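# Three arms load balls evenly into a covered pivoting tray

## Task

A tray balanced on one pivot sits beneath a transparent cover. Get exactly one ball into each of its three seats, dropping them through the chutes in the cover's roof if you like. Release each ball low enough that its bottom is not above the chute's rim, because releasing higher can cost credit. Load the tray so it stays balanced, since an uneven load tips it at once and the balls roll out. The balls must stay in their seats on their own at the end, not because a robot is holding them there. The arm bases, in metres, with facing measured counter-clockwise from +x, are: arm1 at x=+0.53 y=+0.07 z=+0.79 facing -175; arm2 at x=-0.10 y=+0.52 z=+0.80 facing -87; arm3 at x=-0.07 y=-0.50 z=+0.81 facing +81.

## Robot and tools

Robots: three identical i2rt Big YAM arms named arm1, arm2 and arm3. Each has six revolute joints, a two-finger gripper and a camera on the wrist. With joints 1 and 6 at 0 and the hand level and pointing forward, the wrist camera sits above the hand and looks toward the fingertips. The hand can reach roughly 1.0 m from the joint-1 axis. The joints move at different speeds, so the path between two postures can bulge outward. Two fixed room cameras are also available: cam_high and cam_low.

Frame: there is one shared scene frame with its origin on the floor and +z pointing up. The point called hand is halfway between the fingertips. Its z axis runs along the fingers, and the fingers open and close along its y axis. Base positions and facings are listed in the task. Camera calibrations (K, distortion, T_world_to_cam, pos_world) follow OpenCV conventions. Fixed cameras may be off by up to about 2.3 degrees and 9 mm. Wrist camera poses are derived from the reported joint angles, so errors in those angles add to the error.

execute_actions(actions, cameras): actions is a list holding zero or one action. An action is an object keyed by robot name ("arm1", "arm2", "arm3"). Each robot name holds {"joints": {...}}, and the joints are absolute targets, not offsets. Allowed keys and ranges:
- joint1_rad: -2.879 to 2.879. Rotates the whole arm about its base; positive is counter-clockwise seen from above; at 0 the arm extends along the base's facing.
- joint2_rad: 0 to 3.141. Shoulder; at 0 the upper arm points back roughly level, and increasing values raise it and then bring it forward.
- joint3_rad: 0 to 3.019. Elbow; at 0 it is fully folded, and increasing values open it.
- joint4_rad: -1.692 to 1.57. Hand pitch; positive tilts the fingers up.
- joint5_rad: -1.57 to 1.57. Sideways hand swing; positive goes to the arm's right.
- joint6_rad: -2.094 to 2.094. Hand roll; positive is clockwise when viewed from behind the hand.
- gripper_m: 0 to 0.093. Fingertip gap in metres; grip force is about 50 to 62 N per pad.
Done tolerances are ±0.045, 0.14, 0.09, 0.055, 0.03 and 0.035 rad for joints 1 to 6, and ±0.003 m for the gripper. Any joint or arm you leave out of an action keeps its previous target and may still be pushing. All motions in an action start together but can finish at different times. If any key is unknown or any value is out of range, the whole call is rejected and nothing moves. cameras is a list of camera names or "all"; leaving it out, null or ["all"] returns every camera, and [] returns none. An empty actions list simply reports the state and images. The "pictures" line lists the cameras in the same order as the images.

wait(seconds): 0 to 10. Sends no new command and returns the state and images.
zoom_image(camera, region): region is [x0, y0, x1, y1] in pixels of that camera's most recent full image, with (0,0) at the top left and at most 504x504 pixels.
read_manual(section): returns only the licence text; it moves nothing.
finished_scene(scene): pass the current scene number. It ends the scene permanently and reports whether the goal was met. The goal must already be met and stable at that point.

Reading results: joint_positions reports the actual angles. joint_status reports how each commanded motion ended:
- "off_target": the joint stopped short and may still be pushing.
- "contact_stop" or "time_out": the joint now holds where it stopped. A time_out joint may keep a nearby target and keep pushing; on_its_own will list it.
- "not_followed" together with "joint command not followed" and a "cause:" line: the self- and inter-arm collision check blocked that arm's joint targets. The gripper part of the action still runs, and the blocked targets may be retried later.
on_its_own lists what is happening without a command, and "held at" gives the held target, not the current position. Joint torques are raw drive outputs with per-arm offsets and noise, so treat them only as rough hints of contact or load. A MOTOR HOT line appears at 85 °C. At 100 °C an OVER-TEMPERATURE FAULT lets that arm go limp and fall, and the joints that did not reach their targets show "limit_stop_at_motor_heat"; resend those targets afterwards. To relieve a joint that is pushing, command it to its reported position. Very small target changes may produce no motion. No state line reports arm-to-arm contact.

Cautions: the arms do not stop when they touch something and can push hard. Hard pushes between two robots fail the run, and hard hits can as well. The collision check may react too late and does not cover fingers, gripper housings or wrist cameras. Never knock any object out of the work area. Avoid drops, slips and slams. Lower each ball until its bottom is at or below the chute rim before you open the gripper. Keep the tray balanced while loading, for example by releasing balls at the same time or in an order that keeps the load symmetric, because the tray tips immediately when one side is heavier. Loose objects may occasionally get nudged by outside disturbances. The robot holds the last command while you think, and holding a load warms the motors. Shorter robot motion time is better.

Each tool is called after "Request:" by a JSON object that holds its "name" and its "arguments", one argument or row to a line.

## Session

Request:
{"name": "execute_actions", "arguments": {
  "actions": []
}}

Scene clock: 0.00 s.
Joint torques (N m, as the arm reports them, + toward a larger angle): no reading
Motor temperatures (°C, as the motors report them): arm1=[26 24 29 25 25 24] | arm2=[25 26 24 25 24 24] | arm3=[23 27 28 23 26 26]
arm1.joint_positions: joint1_rad=+0.382 joint2_rad=+0.610 joint3_rad=+1.445 joint4_rad=-1.580 joint5_rad=-0.225 joint6_rad=+0.743 gripper_m=+0.094
arm1.joint_status: not commanded
arm1.hand: x=+0.3751 y=-0.0523 z=+1.3082 quat_wxyz=(-0.312, -0.909, +0.079, +0.265) (m; scene frame)
arm2.joint_positions: joint1_rad=-0.190 joint2_rad=+0.565 joint3_rad=+1.471 joint4_rad=-1.400 joint5_rad=+0.264 joint6_rad=+0.810 gripper_m=+0.095
arm2.joint_status: not commanded
arm2.hand: x=-0.1727 y=+0.3443 z=+1.3830 quat_wxyz=(-0.414, -0.828, -0.197, +0.324) (m; scene frame)
arm3.joint_positions: joint1_rad=+0.687 joint2_rad=+0.631 joint3_rad=+1.677 joint4_rad=-1.306 joint5_rad=+0.037 joint6_rad=+0.221 gripper_m=+0.095
arm3.joint_status: not commanded
arm3.hand: x=-0.1640 y=-0.3360 z=+1.4847 quat_wxyz=(-0.262, +0.636, -0.476, -0.549) (m; scene frame)
pictures: arm1_cam_wrist, arm2_cam_wrist, arm3_cam_wrist, cam_high, cam_low
camera_calibration (this result's frames):
arm1_cam_wrist: T_world_to_cam=[[-0.0201986, 0.784298, -0.620055, 0.862146], [0.997302, 0.0595832, 0.0428783, -0.419698], [0.0705743, -0.617516, -0.783386, 1.0871], [0, 0, 0, 1]] pos_world=[0.359259, 0.0201316, 1.4042]
arm2_cam_wrist: T_world_to_cam=[[-0.606445, 0.559926, -0.564541, 0.488548], [0.785115, 0.533989, -0.313767, 0.391994], [0.125772, -0.633512, -0.763442, 1.41522], [0, 0, 0, 1]] pos_world=[-0.189479, 0.413689, 1.47924]
arm3_cam_wrist: T_world_to_cam=[[0.889765, 0.419053, -0.180867, 0.562414], [0.22976, -0.75364, -0.615823, 0.703826], [-0.394371, 0.506381, -0.766844, 1.36539], [0, 0, 0, 1]] pos_world=[-0.123657, -0.396657, 1.58219]
Images, in order (width x height): arm1_cam_wrist 672x504, arm2_cam_wrist 672x504, arm3_cam_wrist 672x504, cam_high 672x504, cam_low 672x504.

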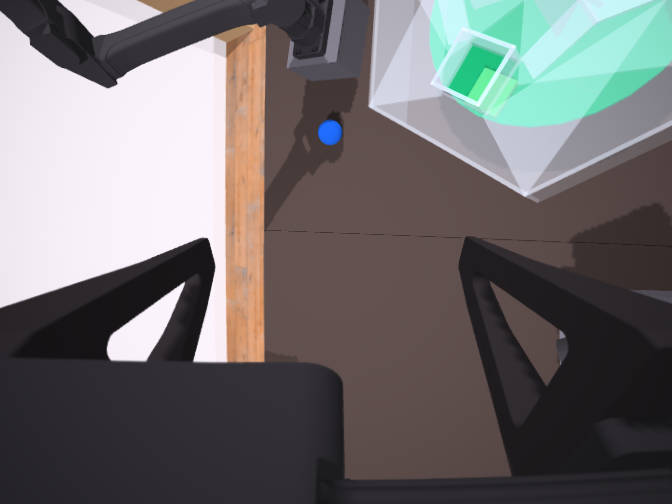

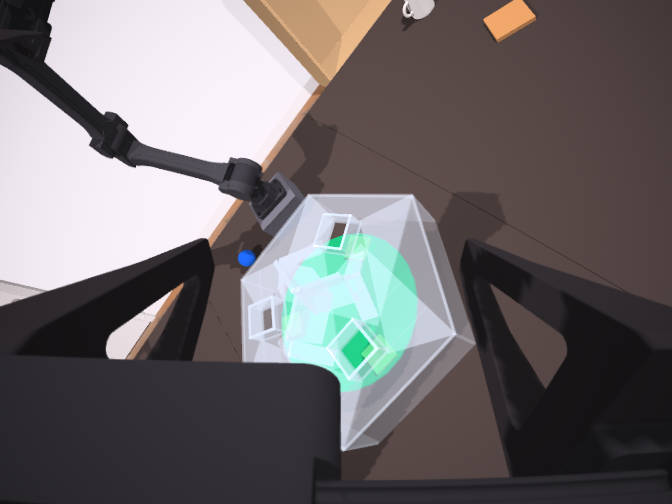

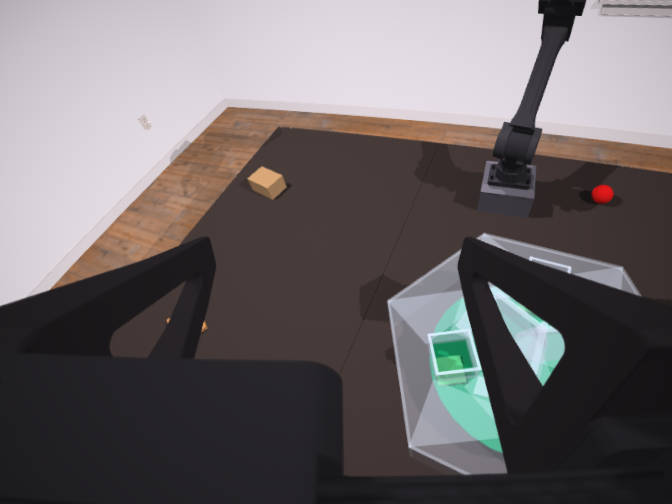

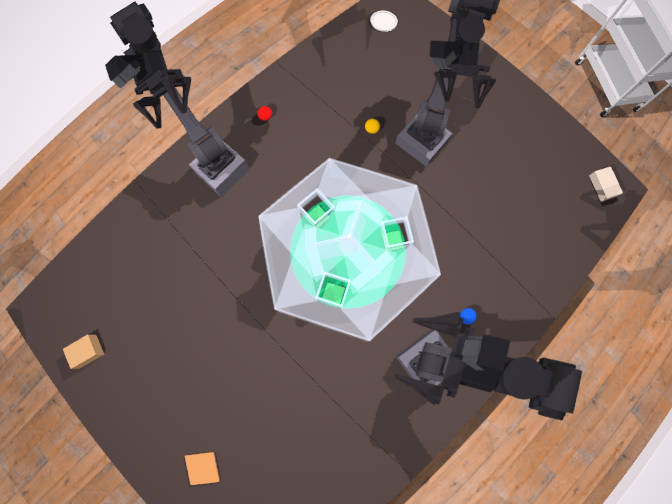

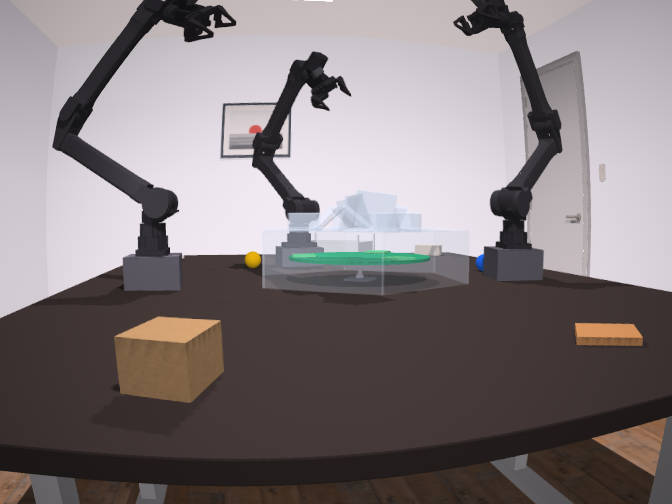

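Request:
{"name": "execute_actions", "arguments": {
  "actions": [
    {"arm1":{"joints":{"joint1_rad":-1.12,"joint5_rad":0,"joint6_rad":0}},"arm2":{"joints":{"joint1_rad":1.759,"joint5_rad":0,"joint6_rad":0}},"arm3":{"joints":{"joint1_rad":-1.409,"joint5_rad":0,"joint6_rad":0}}}
  ],
  "cameras": []
}}

Request:
{"name": "execute_actions", "arguments": {
  "actions": [
    {"arm1":{"joints":{"joint2_rad":0.984,"joint3_rad":0.515,"joint4_rad":-1.093}},"arm2":{"joints":{"joint2_rad":1.173,"joint3_rad":0.61,"joint4_rad":-0.995}},"arm3":{"joints":{"joint2_rad":1.045,"joint3_rad":0.479,"joint4_rad":-1.006}}}
  ],
  "cameras": ["arm1_cam_wrist","arm2_cam_wrist","arm3_cam_wrist"]
}}

Scene clock: 15.73 s.
Joint torques (N m, as the arm reports them, + toward a larger angle): arm1=[ 0.18  4.19  8.89  2.07  0.2  -0.01] | arm2=[-0.11  3.12  9.84  2.11  0.02 -0.17] | arm3=[-1.21  3.53  7.95  1.95  0.01 -0.23]
Motor temperatures (°C, as the motors report them): arm1=[26 24 31 25 25 24] | arm2=[25 26 26 25 24 24] | arm3=[23 27 30 23 26 26]
arm1.joint_positions: joint1_rad=-1.112 joint2_rad=+0.610 joint3_rad=+1.445 joint4_rad=-1.580 joint5_rad=-0.002 joint6_rad=+0.011 gripper_m=+0.094
arm1.joint_status: all done
arm1.hand: x=+0.4242 y=+0.2255 z=+1.3055 quat_wxyz=(+0.195, -0.798, +0.451, +0.348) (m; scene frame)
arm2.joint_positions: joint1_rad=+1.753 joint2_rad=+0.565 joint3_rad=+1.471 joint4_rad=-1.400 joint5_rad=+0.001 joint6_rad=+0.015 gripper_m=+0.095
arm2.joint_status: all done
arm2.hand: x=+0.0820 y=+0.5666 z=+1.3773 quat_wxyz=(-0.507, +0.099, -0.854, -0.060) (m; scene frame)
arm3.joint_positions: joint1_rad=-1.402 joint2_rad=+0.631 joint3_rad=+1.677 joint4_rad=-1.306 joint5_rad=+0.000 joint6_rad=+0.017 gripper_m=+0.095
arm3.joint_status: all done
arm3.hand: x=+0.1081 y=-0.4987 z=+1.4881 quat_wxyz=(-0.615, -0.004, -0.788, -0.008) (m; scene frame)
pictures: none
No camera images: the call's "cameras" was empty. Leave "cameras" out to get every camera's image.

Scene clock: 17.50 s.
Joint torques (N m, as the arm reports them, + toward a larger angle): arm1=[ 0.13 -3.58  8.24  0.97  0.2  -0.01] | arm2=[-0.22 -7.2   9.08  0.61  0.02 -0.16] | arm3=[-1.23 -2.88  7.92 -0.02  0.01 -0.17]
Motor temperatures (°C, as the motors report them): arm1=[26 24 31 25 25 24] | arm2=[25 27 26 25 24 24] | arm3=[23 28 30 23 26 26]
arm1.joint_positions: joint1_rad=-1.112 joint2_rad=+0.999 joint3_rad=+0.509 joint4_rad=-1.105 joint5_rad=-0.002 joint6_rad=+0.011 gripper_m=+0.094
arm1.joint_status: all done
arm1.hand: x=+0.4185 y=+0.2402 z=+0.8461 quat_wxyz=(-0.005, -0.870, +0.493, -0.014) (m; scene frame)
arm2.joint_positions: joint1_rad=+1.753 joint2_rad=+1.188 joint3_rad=+0.603 joint4_rad=-1.006 joint5_rad=+0.001 joint6_rad=+0.015 gripper_m=+0.095
arm2.joint_status: all done
arm2.hand: x=+0.1451 y=+0.5767 z=+0.8527 quat_wxyz=(+0.012, +0.112, -0.994, +0.007) (m; scene frame)
arm3.joint_positions: joint1_rad=-1.402 joint2_rad=+1.045 joint3_rad=+0.480 joint4_rad=-1.008 joint5_rad=+0.000 joint6_rad=+0.017 gripper_m=+0.095
arm3.joint_status: all done
arm3.hand: x=+0.1444 y=-0.4970 z=+0.8543 quat_wxyz=(-0.006, -0.005, -1.000, -0.001) (m; scene frame)
pictures: arm1_cam_wrist, arm2_cam_wrist, arm3_cam_wrist
camera_calibration (this result's frames):
arm1_cam_wrist: T_world_to_cam=[[0.862468, 0.506084, -0.0053468, -0.475543], [0.402988, -0.680303, 0.6122, -0.515829], [0.306187, -0.530157, -0.790685, 0.789194], [0, 0, 0, 1]] pos_world=[0.376372, 0.308142, 0.937252]
arm2_cam_wrist: T_world_to_cam=[[0.227573, -0.973685, -0.0121422, 0.544163], [-0.772759, -0.188171, 0.606165, -0.289907], [-0.592498, -0.128564, -0.795247, 0.957751], [0, 0, 0, 1]] pos_world=[0.219601, 0.598424, 0.943987]
arm3_cam_wrist: T_world_to_cam=[[0.0014262, -0.999966, -0.00810247, -0.483135], [-0.817121, -0.00583613, 0.576437, -0.37226], [-0.576465, 0.00579858, -0.817102, 0.905499], [0, 0, 0, 1]] pos_world=[0.218495, -0.490542, 0.950555]
Images, in order (width x height): arm1_cam_wrist 672x504, arm2_cam_wrist 672x504, arm3_cam_wrist 672x504.

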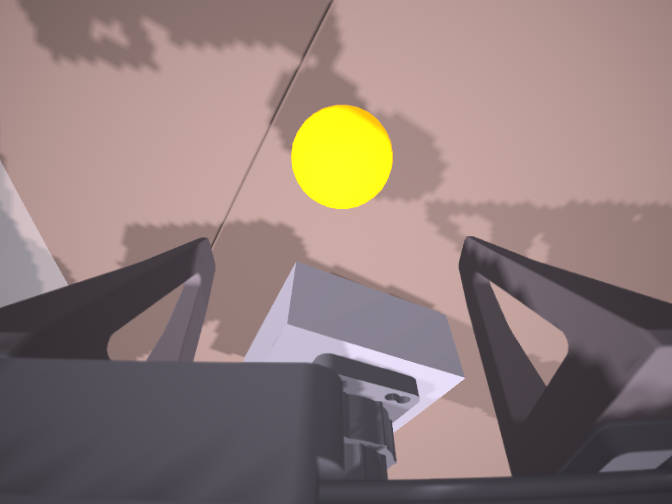

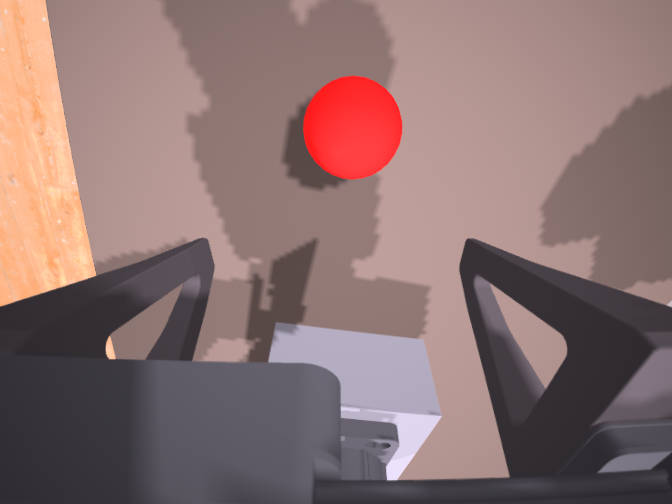

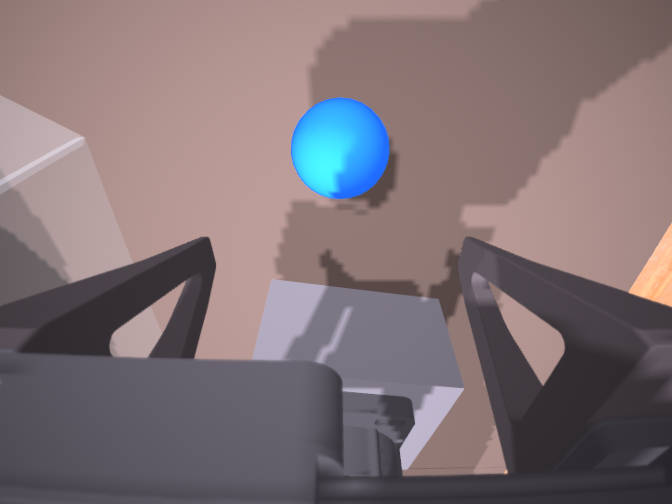

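Request:
{"name": "execute_actions", "arguments": {
  "actions": [
    {"arm1":{"joints":{"joint1_rad":-1.13,"joint2_rad":1.255,"joint3_rad":0.335,"joint4_rad":-0.63}},"arm2":{"joints":{"joint1_rad":1.715,"joint2_rad":1.49,"joint3_rad":0.5,"joint4_rad":-0.548}},"arm3":{"joints":{"joint2_rad":1.425,"joint3_rad":0.368,"joint4_rad":-0.515}}}
  ],
  "cameras": ["arm1_cam_wrist","arm2_cam_wrist","arm3_cam_wrist"]
}}

Scene clock: 26.13 s.
Joint torques (N m, as the arm reports them, + toward a larger angle): arm1=[-0.03 -2.79  6.3   1.01  0.2  -0.01] | arm2=[-1.   -7.72  6.72  0.69  0.02 -0.16] | arm3=[-1.45 -4.96  4.6   0.39  0.   -0.15]
Motor temperatures (°C, as the motors report them): arm1=[26 24 31 25 25 24] | arm2=[25 27 26 25 24 24] | arm3=[23 28 30 23 26 26]
arm1.joint_positions: joint1_rad=-1.120 joint2_rad=+1.251 joint3_rad=+0.321 joint4_rad=-0.642 joint5_rad=-0.002 joint6_rad=+0.011 gripper_m=+0.094
arm1.joint_status: all done
arm1.hand: x=+0.4257 y=+0.2325 z=+0.7452 quat_wxyz=(+0.001, -0.868, +0.497, -0.004) (m; scene frame)
arm2.joint_positions: joint1_rad=+1.720 joint2_rad=+1.491 joint3_rad=+0.489 joint4_rad=-0.560 joint5_rad=+0.001 joint6_rad=+0.014 gripper_m=+0.095
arm2.joint_status: all done
arm2.hand: x=+0.1570 y=+0.5694 z=+0.7479 quat_wxyz=(-0.003, +0.096, -0.995, +0.005) (m; scene frame)
arm3.joint_positions: joint1_rad=-1.402 joint2_rad=+1.425 joint3_rad=+0.369 joint4_rad=-0.532 joint5_rad=+0.000 joint6_rad=+0.017 gripper_m=+0.095
arm3.joint_status: all done
arm3.hand: x=+0.1510 y=-0.4967 z=+0.7492 quat_wxyz=(+0.001, -0.005, -1.000, -0.001) (m; scene frame)
pictures: arm1_cam_wrist, arm2_cam_wrist, arm3_cam_wrist
camera_calibration (this result's frames):
arm1_cam_wrist: T_world_to_cam=[[0.866167, 0.499721, -0.00574253, -0.478186], [0.404999, -0.695162, 0.593907, -0.445982], [0.292796, -0.516749, -0.804513, 0.716103], [0, 0, 0, 1]] pos_world=[0.38514, 0.298976, 0.83824]
arm2_cam_wrist: T_world_to_cam=[[0.196154, -0.980496, -0.0122843, 0.542019], [-0.795756, -0.166491, 0.582283, -0.209481], [-0.572972, -0.104442, -0.812893, 0.876926], [0, 0, 0, 1]] pos_world=[0.229439, 0.588159, 0.841482]
arm3_cam_wrist: T_world_to_cam=[[0.00133699, -0.999967, -0.00801516, -0.483769], [-0.80823, -0.00580042, 0.588838, -0.316964], [-0.588865, 0.00569082, -0.808211, 0.818646], [0, 0, 0, 1]] pos_world=[0.226539, -0.49025, 0.844402]
Images, in order (width x height): arm1_cam_wrist 672x504, arm2_cam_wrist 672x504, arm3_cam_wrist 672x504.

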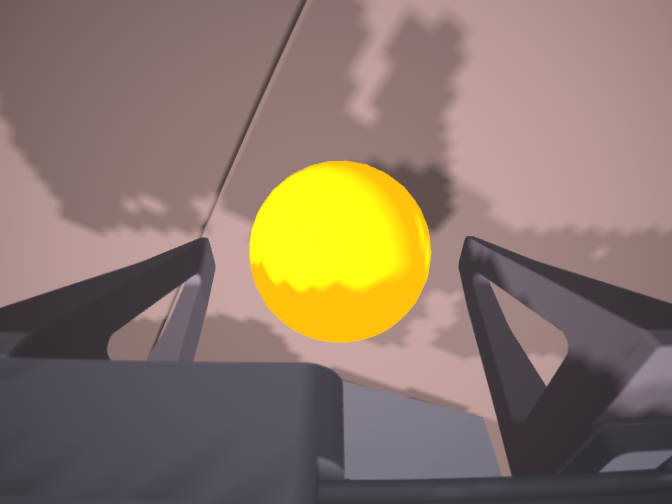

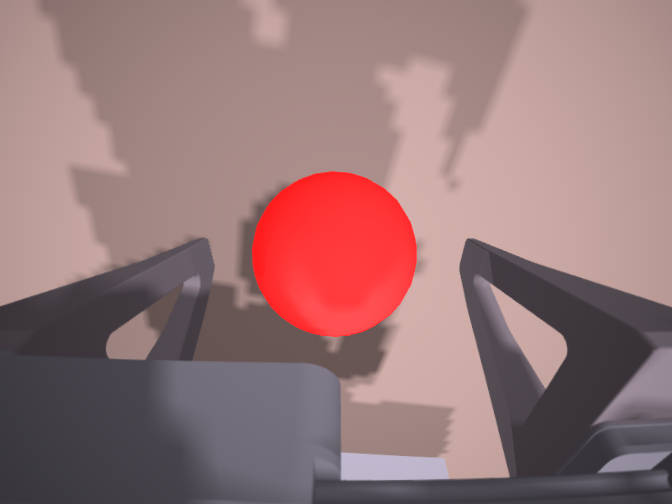

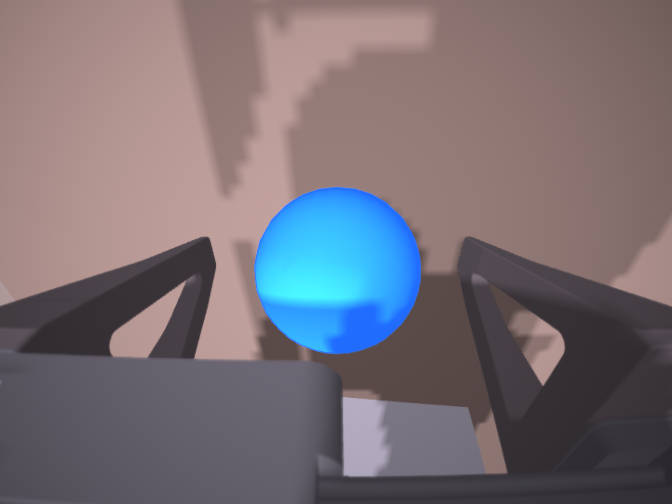

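Request:
{"name": "execute_actions", "arguments": {
  "actions": [
    {"arm1":{"joints":{"gripper_m":0.05}},"arm2":{"joints":{"joint2_rad":1.525,"joint4_rad":-0.515}},"arm3":{"joints":{"joint2_rad":1.46}}}
  ],
  "cameras": []
}}

Request:
{"name": "execute_actions", "arguments": {
  "actions": [
    {"arm2":{"joints":{"gripper_m":0.05}},"arm3":{"joints":{"gripper_m":0.05}}}
  ],
  "cameras": []
}}

Request:
{"name": "execute_actions", "arguments": {
  "actions": [
    {"arm1":{"joints":{"joint2_rad":0.98,"joint3_rad":0.93,"joint4_rad":-1.49}},"arm2":{"joints":{"joint2_rad":0.98,"joint3_rad":0.93,"joint4_rad":-1.49}},"arm3":{"joints":{"joint2_rad":0.98,"joint3_rad":0.95,"joint4_rad":-1.49}}}
  ],
  "cameras": []
}}

Request:
{"name": "execute_actions", "arguments": {
  "actions": [
    {"arm1":{"joints":{"joint1_rad":0.379}},"arm2":{"joints":{"joint1_rad":0.205}},"arm3":{"joints":{"joint1_rad":0.33}}}
  ],
  "cameras": []
}}

Request:
{"name": "execute_actions", "arguments": {
  "actions": [
    {"arm1":{"joints":{"joint2_rad":1.47,"joint3_rad":1.345,"joint4_rad":-1.41}},"arm2":{"joints":{"joint2_rad":1.43,"joint3_rad":1.295,"joint4_rad":-1.385}},"arm3":{"joints":{"joint2_rad":1.36,"joint3_rad":1.22,"joint4_rad":-1.35}}}
  ],
  "cameras": ["arm1_cam_wrist","arm2_cam_wrist","arm3_cam_wrist","cam_low"]
}}

Scene clock: 50.57 s.
Joint torques (N m, as the arm reports them, + toward a larger angle): arm1=[-0.09 -2.7   6.29  1.04  0.18  0.  ] | arm2=[-1.02 -7.4   6.52  0.69  0.01 -0.16] | arm3=[-1.55 -4.57  4.25  0.52 -0.04 -0.08]
Motor temperatures (°C, as the motors report them): arm1=[26 24 30 25 25 24] | arm2=[25 27 26 25 24 24] | arm3=[23 28 29 23 26 26]
arm1.joint_positions: joint1_rad=-1.120 joint2_rad=+1.251 joint3_rad=+0.321 joint4_rad=-0.642 joint5_rad=-0.001 joint6_rad=+0.010 gripper_m=+0.054
arm1.joint_status: gripper_m off_target (ended at +0.054, target +0.050)
arm1.hand: x=+0.4257 y=+0.2326 z=+0.7452 quat_wxyz=(+0.001, -0.868, +0.496, -0.004) (m; scene frame)
arm2.joint_positions: joint1_rad=+1.720 joint2_rad=+1.520 joint3_rad=+0.489 joint4_rad=-0.527 joint5_rad=+0.001 joint6_rad=+0.014 gripper_m=+0.095
arm2.joint_status: all done
arm2.hand: x=+0.1596 y=+0.5699 z=+0.7409 quat_wxyz=(-0.005, +0.096, -0.995, +0.005) (m; scene frame)
arm3.joint_positions: joint1_rad=-1.402 joint2_rad=+1.455 joint3_rad=+0.369 joint4_rad=-0.532 joint5_rad=+0.000 joint6_rad=+0.017 gripper_m=+0.095
arm3.joint_status: all done
arm3.hand: x=+0.1451 y=-0.4968 z=+0.7433 quat_wxyz=(+0.017, -0.005, -1.000, -0.001) (m; scene frame)
pictures: none
No camera images: the call's "cameras" was empty. Leave "cameras" out to get every camera's image.

Scene clock: 51.17 s.
Joint torques (N m, as the arm reports them, + toward a larger angle): arm1=[-0.12 -2.74  6.25  1.02  0.18 -0.01] | arm2=[-1.06 -7.45  6.46  0.69  0.04 -0.16] | arm3=[-1.22 -4.47  4.27  0.49 -0.01 -0.17]
Motor temperatures (°C, as the motors report them): arm1=[26 24 30 25 25 24] | arm2=[25 27 26 25 24 24] | arm3=[23 28 29 23 26 26]
arm1.joint_positions: joint1_rad=-1.120 joint2_rad=+1.251 joint3_rad=+0.321 joint4_rad=-0.642 joint5_rad=-0.001 joint6_rad=+0.010 gripper_m=+0.054
arm1.joint_status: not commanded
arm1.hand: x=+0.4257 y=+0.2326 z=+0.7452 quat_wxyz=(+0.001, -0.868, +0.496, -0.004) (m; scene frame)
arm2.joint_positions: joint1_rad=+1.720 joint2_rad=+1.520 joint3_rad=+0.489 joint4_rad=-0.526 joint5_rad=+0.001 joint6_rad=+0.014 gripper_m=+0.055
arm2.joint_status: gripper_m off_target (ended at +0.055, target +0.050)
arm2.hand: x=+0.1597 y=+0.5700 z=+0.7409 quat_wxyz=(-0.005, +0.096, -0.995, +0.005) (m; scene frame)
arm3.joint_positions: joint1_rad=-1.402 joint2_rad=+1.455 joint3_rad=+0.369 joint4_rad=-0.531 joint5_rad=+0.000 joint6_rad=+0.016 gripper_m=+0.055
arm3.joint_status: gripper_m off_target (ended at +0.055, target +0.050)
arm3.hand: x=+0.1452 y=-0.4968 z=+0.7433 quat_wxyz=(+0.017, -0.005, -1.000, -0.001) (m; scene frame)
pictures: none
No camera images: the call's "cameras" was empty. Leave "cameras" out to get every camera's image.

Scene clock: 52.70 s.
Joint torques (N m, as the arm reports them, + toward a larger angle): arm1=[-0.1  -3.61 12.9  -0.09  0.18 -0.01] | arm2=[-0.96 -4.26 12.03 -0.21  0.04 -0.16] | arm3=[-1.64 -3.44 13.54 -0.82  0.02 -0.17]
Motor temperatures (°C, as the motors report them): arm1=[26 24 31 25 25 24] | arm2=[25 27 26 25 24 24] | arm3=[23 28 30 23 26 26]
arm1.joint_positions: joint1_rad=-1.120 joint2_rad=+0.982 joint3_rad=+0.878 joint4_rad=-1.479 joint5_rad=-0.001 joint6_rad=+0.010 gripper_m=+0.054
arm1.joint_status: all done
arm1.hand: x=+0.3984 y=+0.2751 z=+0.9832 quat_wxyz=(-0.002, -0.868, +0.496, -0.009) (m; scene frame)
arm2.joint_positions: joint1_rad=+1.720 joint2_rad=+0.978 joint3_rad=+0.909 joint4_rad=-1.482 joint5_rad=+0.001 joint6_rad=+0.014 gripper_m=+0.055
arm2.joint_status: all done
arm2.hand: x=+0.1431 y=+0.5693 z=+1.0125 quat_wxyz=(-0.008, +0.096, -0.995, +0.005) (m; scene frame)
arm3.joint_positions: joint1_rad=-1.402 joint2_rad=+0.981 joint3_rad=+0.901 joint4_rad=-1.476 joint5_rad=+0.000 joint6_rad=+0.016 gripper_m=+0.055
arm3.joint_status: all done
arm3.hand: x=+0.1815 y=-0.4971 z=+1.0194 quat_wxyz=(-0.014, -0.005, -1.000, -0.001) (m; scene frame)
pictures: none
No camera images: the call's "cameras" was empty. Leave "cameras" out to get every camera's image.

Scene clock: 54.57 s.
Joint torques (N m, as the arm reports them, + toward a larger angle): arm1=[ 0.97 -3.59 12.84 -0.11  0.15  0.01] | arm2=[-0.73 -4.32 11.97 -0.21  0.08 -0.15] | arm3=[-0.88 -3.24 13.51 -0.79  0.04 -0.16]
Motor temperatures (°C, as the motors report them): arm1=[26 24 31 25 25 24] | arm2=[25 27 26 25 24 24] | arm3=[23 28 31 23 26 26]
arm1.joint_positions: joint1_rad=+0.375 joint2_rad=+0.982 joint3_rad=+0.878 joint4_rad=-1.479 joint5_rad=+0.000 joint6_rad=+0.009 gripper_m=+0.054
arm1.joint_status: all done
arm1.hand: x=+0.3055 y=-0.0443 z=+0.9827 quat_wxyz=(+0.000, -0.974, -0.226, -0.010) (m; scene frame)
arm2.joint_positions: joint1_rad=+0.208 joint2_rad=+0.980 joint3_rad=+0.909 joint4_rad=-1.482 joint5_rad=+0.000 joint6_rad=+0.013 gripper_m=+0.055
arm2.joint_status: all done
arm2.hand: x=-0.0383 y=+0.2744 z=+1.0157 quat_wxyz=(-0.009, -0.613, -0.790, +0.010) (m; scene frame)
arm3.joint_positions: joint1_rad=+0.327 joint2_rad=+0.981 joint3_rad=+0.901 joint4_rad=-1.476 joint5_rad=-0.001 joint6_rad=+0.015 gripper_m=+0.055
arm3.joint_status: all done
arm3.hand: x=-0.1116 y=-0.2498 z=+1.0159 quat_wxyz=(-0.010, +0.758, -0.652, -0.001) (m; scene frame)
pictures: none
No camera images: the call's "cameras" was empty. Leave "cameras" out to get every camera's image.

Scene clock: 55.83 s.
Joint torques (N m, as the arm reports them, + toward a larger angle): arm1=[  1.07 -12.27  12.98   0.54   0.15   0.01] | arm2=[ -0.84 -12.58  15.01   0.2    0.08  -0.15] | arm3=[-0.55 -9.88 13.83 -0.16  0.12 -0.15]
Motor temperatures (°C, as the motors report them): arm1=[26 24 32 25 25 24] | arm2=[25 27 26 25 24 24] | arm3=[23 28 31 23 26 26]
arm1.joint_positions: joint1_rad=+0.375 joint2_rad=+1.473 joint3_rad=+1.290 joint4_rad=-1.414 joint5_rad=+0.000 joint6_rad=+0.009 gripper_m=+0.054
arm1.joint_status: all done
arm1.hand: x=+0.1476 y=-0.1236 z=+0.9825 quat_wxyz=(+0.002, -0.974, -0.226, -0.017) (m; scene frame)
arm2.joint_positions: joint1_rad=+0.208 joint2_rad=+1.448 joint3_rad=+1.235 joint4_rad=-1.387 joint5_rad=+0.000 joint6_rad=+0.013 gripper_m=+0.055
arm2.joint_status: all done
arm2.hand: x=+0.0027 y=+0.1230 z=+0.9956 quat_wxyz=(+0.009, -0.613, -0.790, -0.004) (m; scene frame)
arm3.joint_positions: joint1_rad=+0.327 joint2_rad=+1.384 joint3_rad=+1.166 joint4_rad=-1.356 joint5_rad=-0.001 joint6_rad=+0.015 gripper_m=+0.055
arm3.joint_status: all done
arm3.hand: x=-0.1341 y=-0.1131 z=+0.9962 quat_wxyz=(-0.004, +0.758, -0.652, +0.005) (m; scene frame)
pictures: arm1_cam_wrist, arm2_cam_wrist, arm3_cam_wrist, cam_low
camera_calibration (this result's frames):
arm1_cam_wrist: T_world_to_cam=[[-0.433415, 0.901081, -0.0142816, 0.19182], [0.706269, 0.349469, 0.615674, -0.658556], [0.559763, 0.256756, -0.787871, 0.844265], [0, 0, 0, 1]] pos_world=[0.0756666, -0.15947, 1.07337]
arm2_cam_wrist: T_world_to_cam=[[-0.967083, -0.253777, -0.018633, 0.0576782], [-0.213655, 0.770051, 0.601142, -0.686378], [-0.138208, 0.585336, -0.798925, 0.843331], [0, 0, 0, 1]] pos_world=[0.0256861, 0.0495523, 1.08744]
arm3_cam_wrist: T_world_to_cam=[[0.987056, 0.160199, 0.00757781, 0.150063], [0.125098, -0.798626, 0.588682, -0.654962], [0.100358, -0.580114, -0.808329, 0.874446], [0, 0, 0, 1]] pos_world=[-0.153944, -0.0398315, 1.09127]
Images, in order (width x height): arm1_cam_wrist 672x504, arm2_cam_wrist 672x504, arm3_cam_wrist 672x504, cam_low 672x504.

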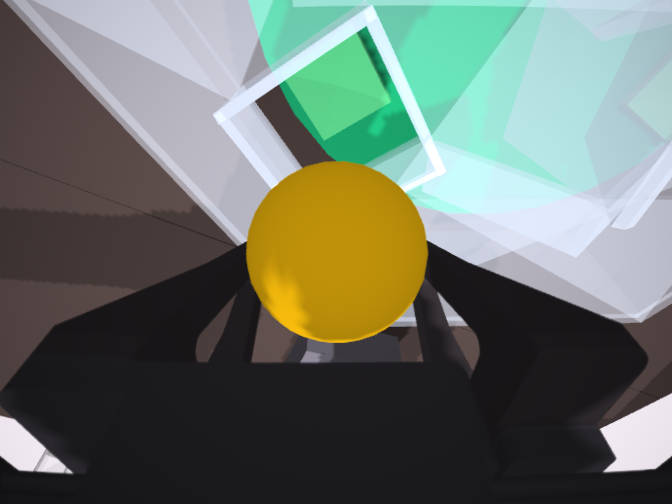

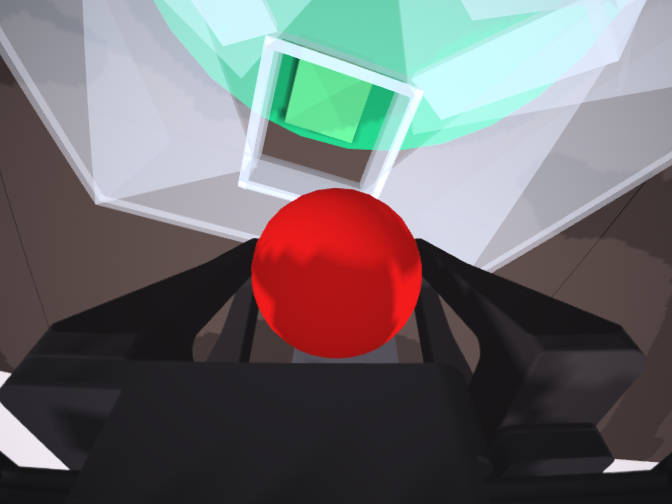

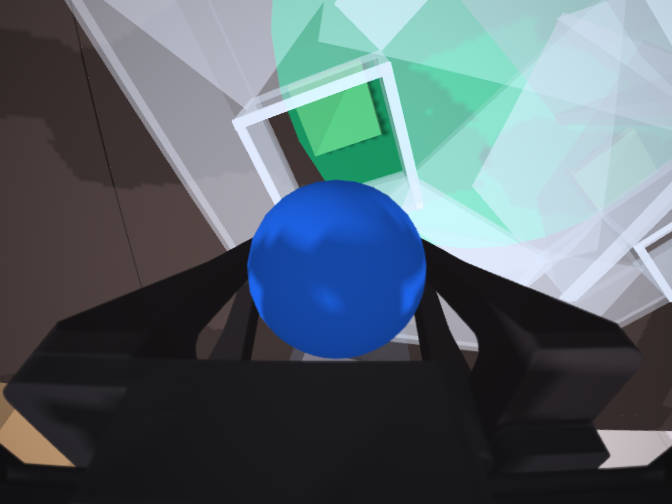

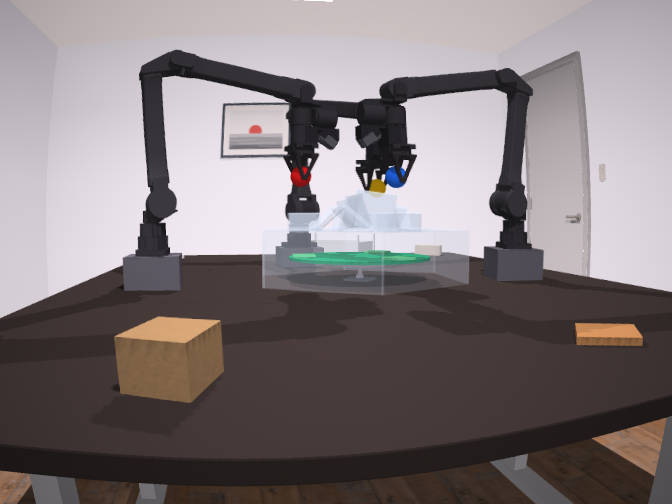

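Request:
{"name": "execute_actions", "arguments": {
  "actions": [
    {"arm1":{"joints":{"joint1_rad":0.387,"joint2_rad":1.512,"joint3_rad":1.213,"joint4_rad":-1.243}},"arm2":{"joints":{"joint1_rad":0.225,"joint2_rad":1.495,"joint3_rad":1.12,"joint4_rad":-1.153}},"arm3":{"joints":{"joint1_rad":0.34,"joint2_rad":1.408,"joint3_rad":1.026,"joint4_rad":-1.16}}}
  ],
  "cameras": ["arm1_cam_wrist","arm2_cam_wrist","arm3_cam_wrist","cam_low"]
}}

Request:
{"name": "zoom_image", "arguments": {
  "camera": "cam_low",
  "region": [270,150,470,280]
}}

Scene clock: 69.10 s.
Joint torques (N m, as the arm reports them, + toward a larger angle): arm1=[  1.57 -11.46   9.45   1.     0.14   0.01] | arm2=[ -0.09 -13.23  11.69   0.67   0.08  -0.15] | arm3=[-0.67 -9.66  8.97  0.66  0.05 -0.18]
Motor temperatures (°C, as the motors report them): arm1=[26 24 34 25 25 24] | arm2=[25 27 29 25 24 24] | arm3=[23 28 34 23 26 26]
arm1.joint_positions: joint1_rad=+0.376 joint2_rad=+1.506 joint3_rad=+1.200 joint4_rad=-1.255 joint5_rad=+0.000 joint6_rad=+0.009 gripper_m=+0.054
arm1.joint_status: all done
arm1.hand: x=+0.1393 y=-0.1286 z=+0.9358 quat_wxyz=(-0.002, -0.974, -0.227, +0.001) (m; scene frame)
arm2.joint_positions: joint1_rad=+0.218 joint2_rad=+1.513 joint3_rad=+1.094 joint4_rad=-1.164 joint5_rad=+0.000 joint6_rad=+0.013 gripper_m=+0.055
arm2.joint_status: all done
arm2.hand: x=+0.0075 y=+0.1189 z=+0.9186 quat_wxyz=(+0.003, -0.609, -0.793, +0.001) (m; scene frame)
arm3.joint_positions: joint1_rad=+0.331 joint2_rad=+1.422 joint3_rad=+1.020 joint4_rad=-1.176 joint5_rad=-0.001 joint6_rad=+0.015 gripper_m=+0.055
arm3.joint_status: all done
arm3.hand: x=-0.1335 y=-0.1213 z=+0.9290 quat_wxyz=(-0.003, +0.760, -0.650, +0.007) (m; scene frame)
pictures: arm1_cam_wrist, arm2_cam_wrist, arm3_cam_wrist, cam_low
camera_calibration (this result's frames):
arm1_cam_wrist: T_world_to_cam=[[-0.434785, 0.900411, -0.0149049, 0.192686], [0.725178, 0.359887, 0.587025, -0.596729], [0.533928, 0.244421, -0.809432, 0.835559], [0, 0, 0, 1]] pos_world=[0.0703834, -0.16297, 1.02949]
arm2_cam_wrist: T_world_to_cam=[[-0.964519, -0.263351, -0.0186749, 0.0610107], [-0.223575, 0.777121, 0.588301, -0.624857], [-0.140417, 0.571603, -0.808426, 0.795217], [0, 0, 0, 1]] pos_world=[0.0308059, 0.0471083, 1.01162]
arm3_cam_wrist: T_world_to_cam=[[0.986318, 0.164681, 0.00760062, 0.151761], [0.128152, -0.794907, 0.593042, -0.625169], [0.103705, -0.583954, -0.805136, 0.812332], [0, 0, 0, 1]] pos_world=[-0.15381, -0.0475792, 1.02363]
Images, in order (width x height): arm1_cam_wrist 672x504, arm2_cam_wrist 672x504, arm3_cam_wrist 672x504, cam_low 672x504.

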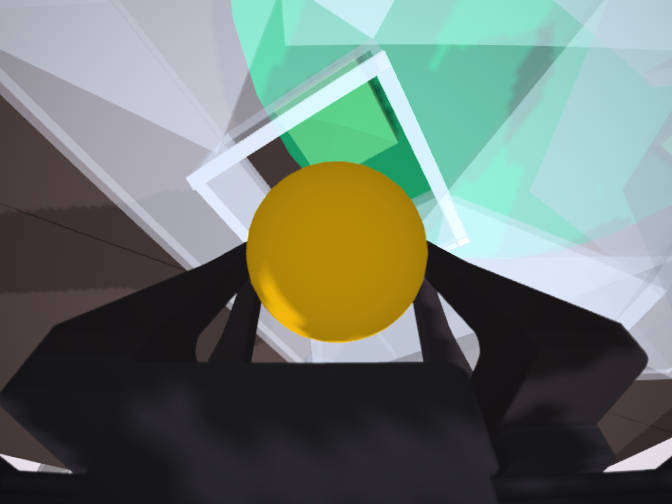

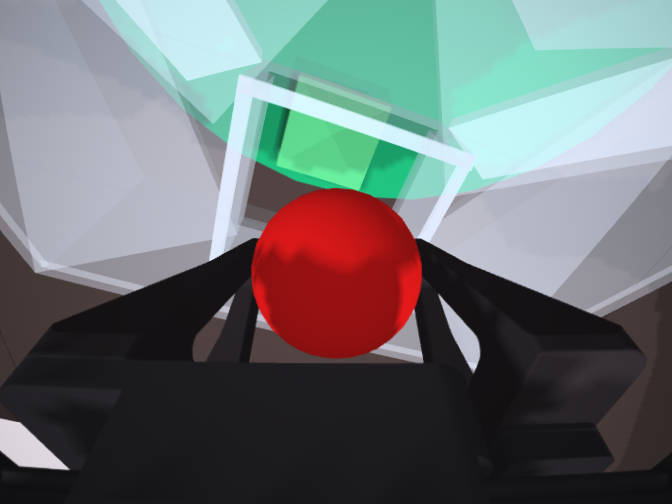

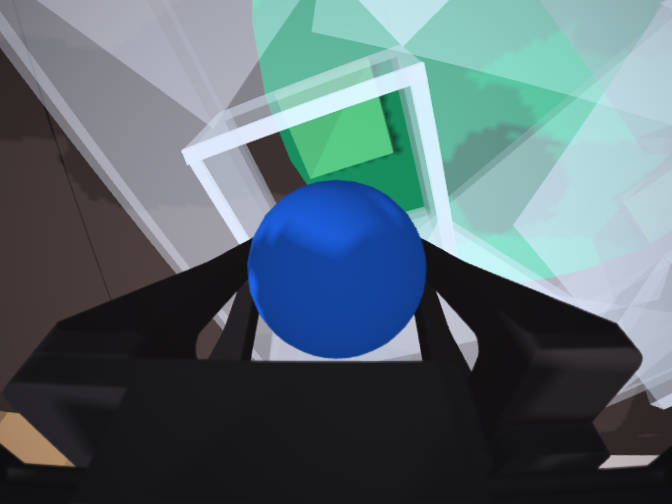

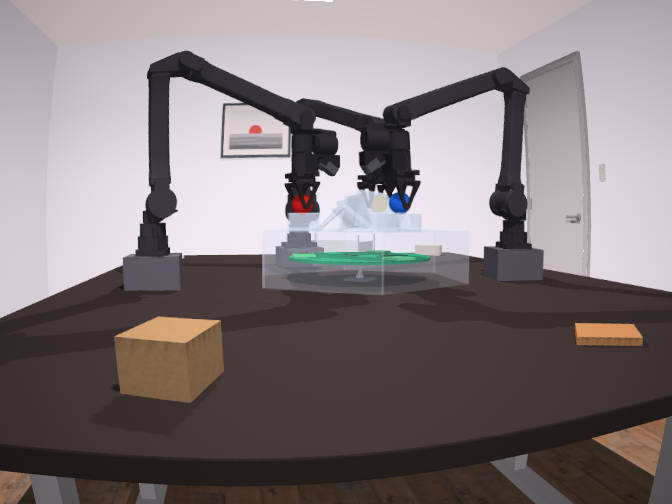

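Region (270, 150, 470, 280) of cam_low's 672x504 image, scaled by 2.520, with more detail than that image has; it fills the top 328 rows of this view, and the rest is white.

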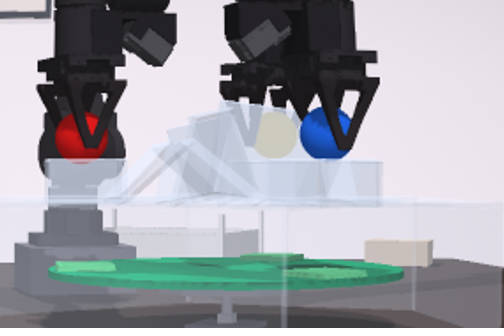

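Request:
{"name": "execute_actions", "arguments": {
  "actions": [
    {"arm1":{"joints":{"joint1_rad":0.395,"joint2_rad":1.545}},"arm2":{"joints":{"joint2_rad":1.535,"joint4_rad":-1.14}},"arm3":{"joints":{"joint1_rad":0.352,"joint2_rad":1.455}}}
  ],
  "cameras": ["arm1_cam_wrist","arm2_cam_wrist","arm3_cam_wrist","cam_low"]
}}

Request:
{"name": "zoom_image", "arguments": {
  "camera": "cam_low",
  "region": [270,150,470,280]
}}

Scene clock: 76.17 s.
Joint torques (N m, as the arm reports them, + toward a larger angle): arm1=[  1.38 -11.64   9.4    0.99   0.14   0.01] | arm2=[ -0.11 -11.76  11.52   0.65   0.08  -0.15] | arm3=[-0.45 -8.75  8.89  0.28  0.07 -0.14]
Motor temperatures (°C, as the motors report them): arm1=[26 24 33 25 25 24] | arm2=[25 27 28 25 24 24] | arm3=[23 28 33 23 26 26]
arm1.joint_positions: joint1_rad=+0.386 joint2_rad=+1.530 joint3_rad=+1.200 joint4_rad=-1.255 joint5_rad=+0.000 joint6_rad=+0.009 gripper_m=+0.054
arm1.joint_status: all done
arm1.hand: x=+0.1410 y=-0.1327 z=+0.9257 quat_wxyz=(+0.000, -0.973, -0.232, -0.011) (m; scene frame)
arm2.joint_positions: joint1_rad=+0.218 joint2_rad=+1.538 joint3_rad=+1.094 joint4_rad=-1.151 joint5_rad=+0.000 joint6_rad=+0.013 gripper_m=+0.055
arm2.joint_status: all done
arm2.hand: x=+0.0082 y=+0.1163 z=+0.9088 quat_wxyz=(+0.007, -0.609, -0.793, -0.003) (m; scene frame)
arm3.joint_positions: joint1_rad=+0.345 joint2_rad=+1.451 joint3_rad=+1.020 joint4_rad=-1.174 joint5_rad=-0.001 joint6_rad=+0.014 gripper_m=+0.055
arm3.joint_status: all done
arm3.hand: x=-0.1385 y=-0.1221 z=+0.9187 quat_wxyz=(+0.006, +0.764, -0.645, +0.018) (m; scene frame)
pictures: arm1_cam_wrist, arm2_cam_wrist, arm3_cam_wrist, cam_low
camera_calibration (this result's frames):
arm1_cam_wrist: T_world_to_cam=[[-0.4438, 0.896008, -0.014548, 0.197384], [0.708251, 0.360656, 0.606883, -0.606431], [0.549019, 0.259031, -0.794658, 0.813571], [0, 0, 0, 1]] pos_world=[0.070439, -0.168884, 1.01741]
arm2_cam_wrist: T_world_to_cam=[[-0.964595, -0.263082, -0.0185765, 0.0606811], [-0.221626, 0.770383, 0.597822, -0.62482], [-0.142965, 0.580773, -0.801414, 0.781469], [0, 0, 0, 1]] pos_world=[0.0317789, 0.0434594, 1.00094]
arm3_cam_wrist: T_world_to_cam=[[0.983862, 0.17878, 0.00729314, 0.15853], [0.13668, -0.777233, 0.614189, -0.635225], [0.115473, -0.60328, -0.789125, 0.78864], [0, 0, 0, 1]] pos_world=[-0.160216, -0.0462881, 1.01133]
Images, in order (width x height): arm1_cam_wrist 672x504, arm2_cam_wrist 672x504, arm3_cam_wrist 672x504, cam_low 672x504.

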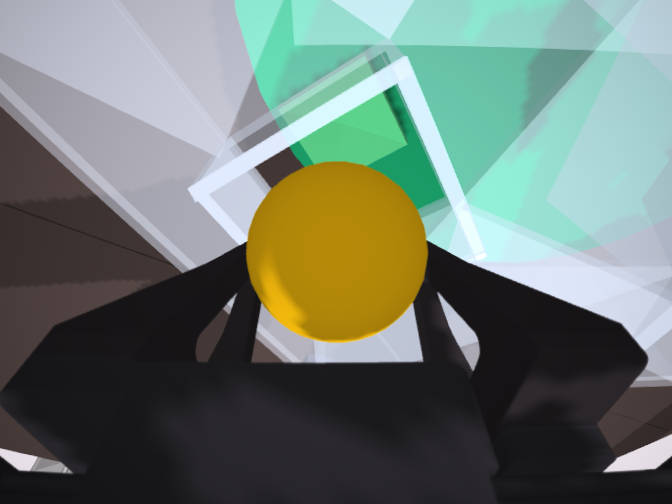

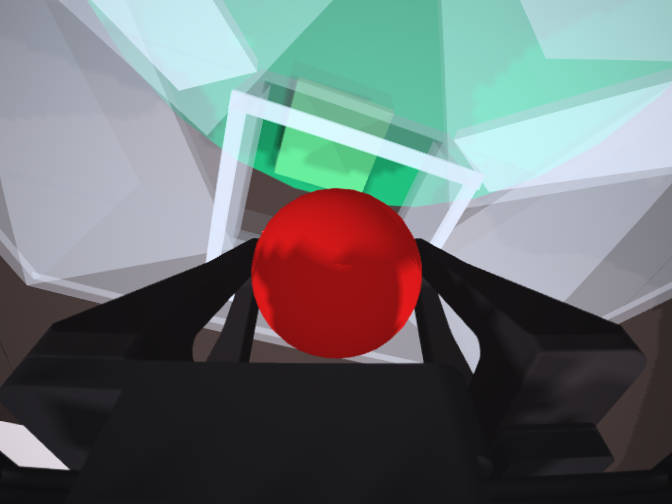

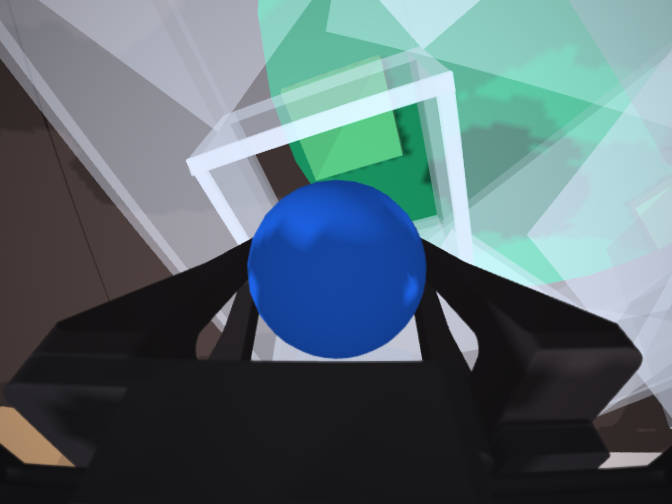

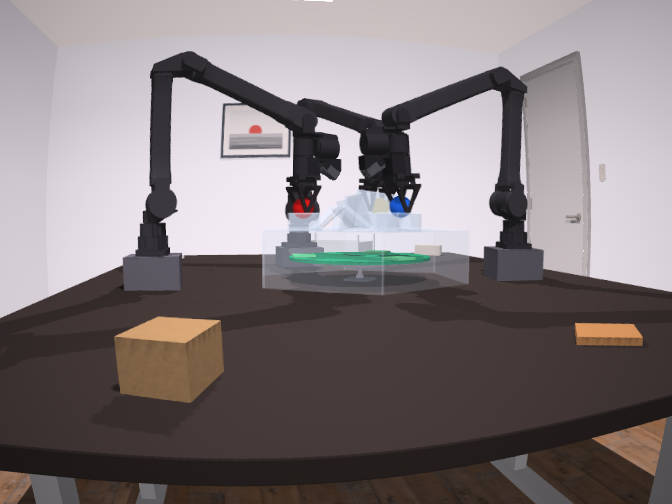

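Region (270, 150, 470, 280) of cam_low's 672x504 image, scaled by 2.520, with more detail than that image has; it fills the top 328 rows of this view, and the rest is white.

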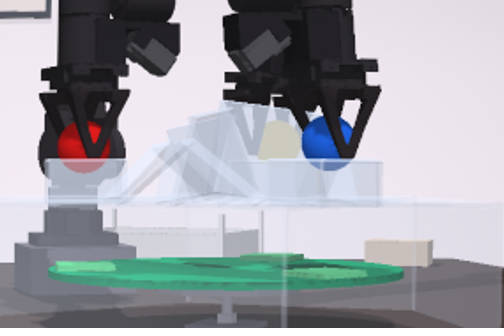

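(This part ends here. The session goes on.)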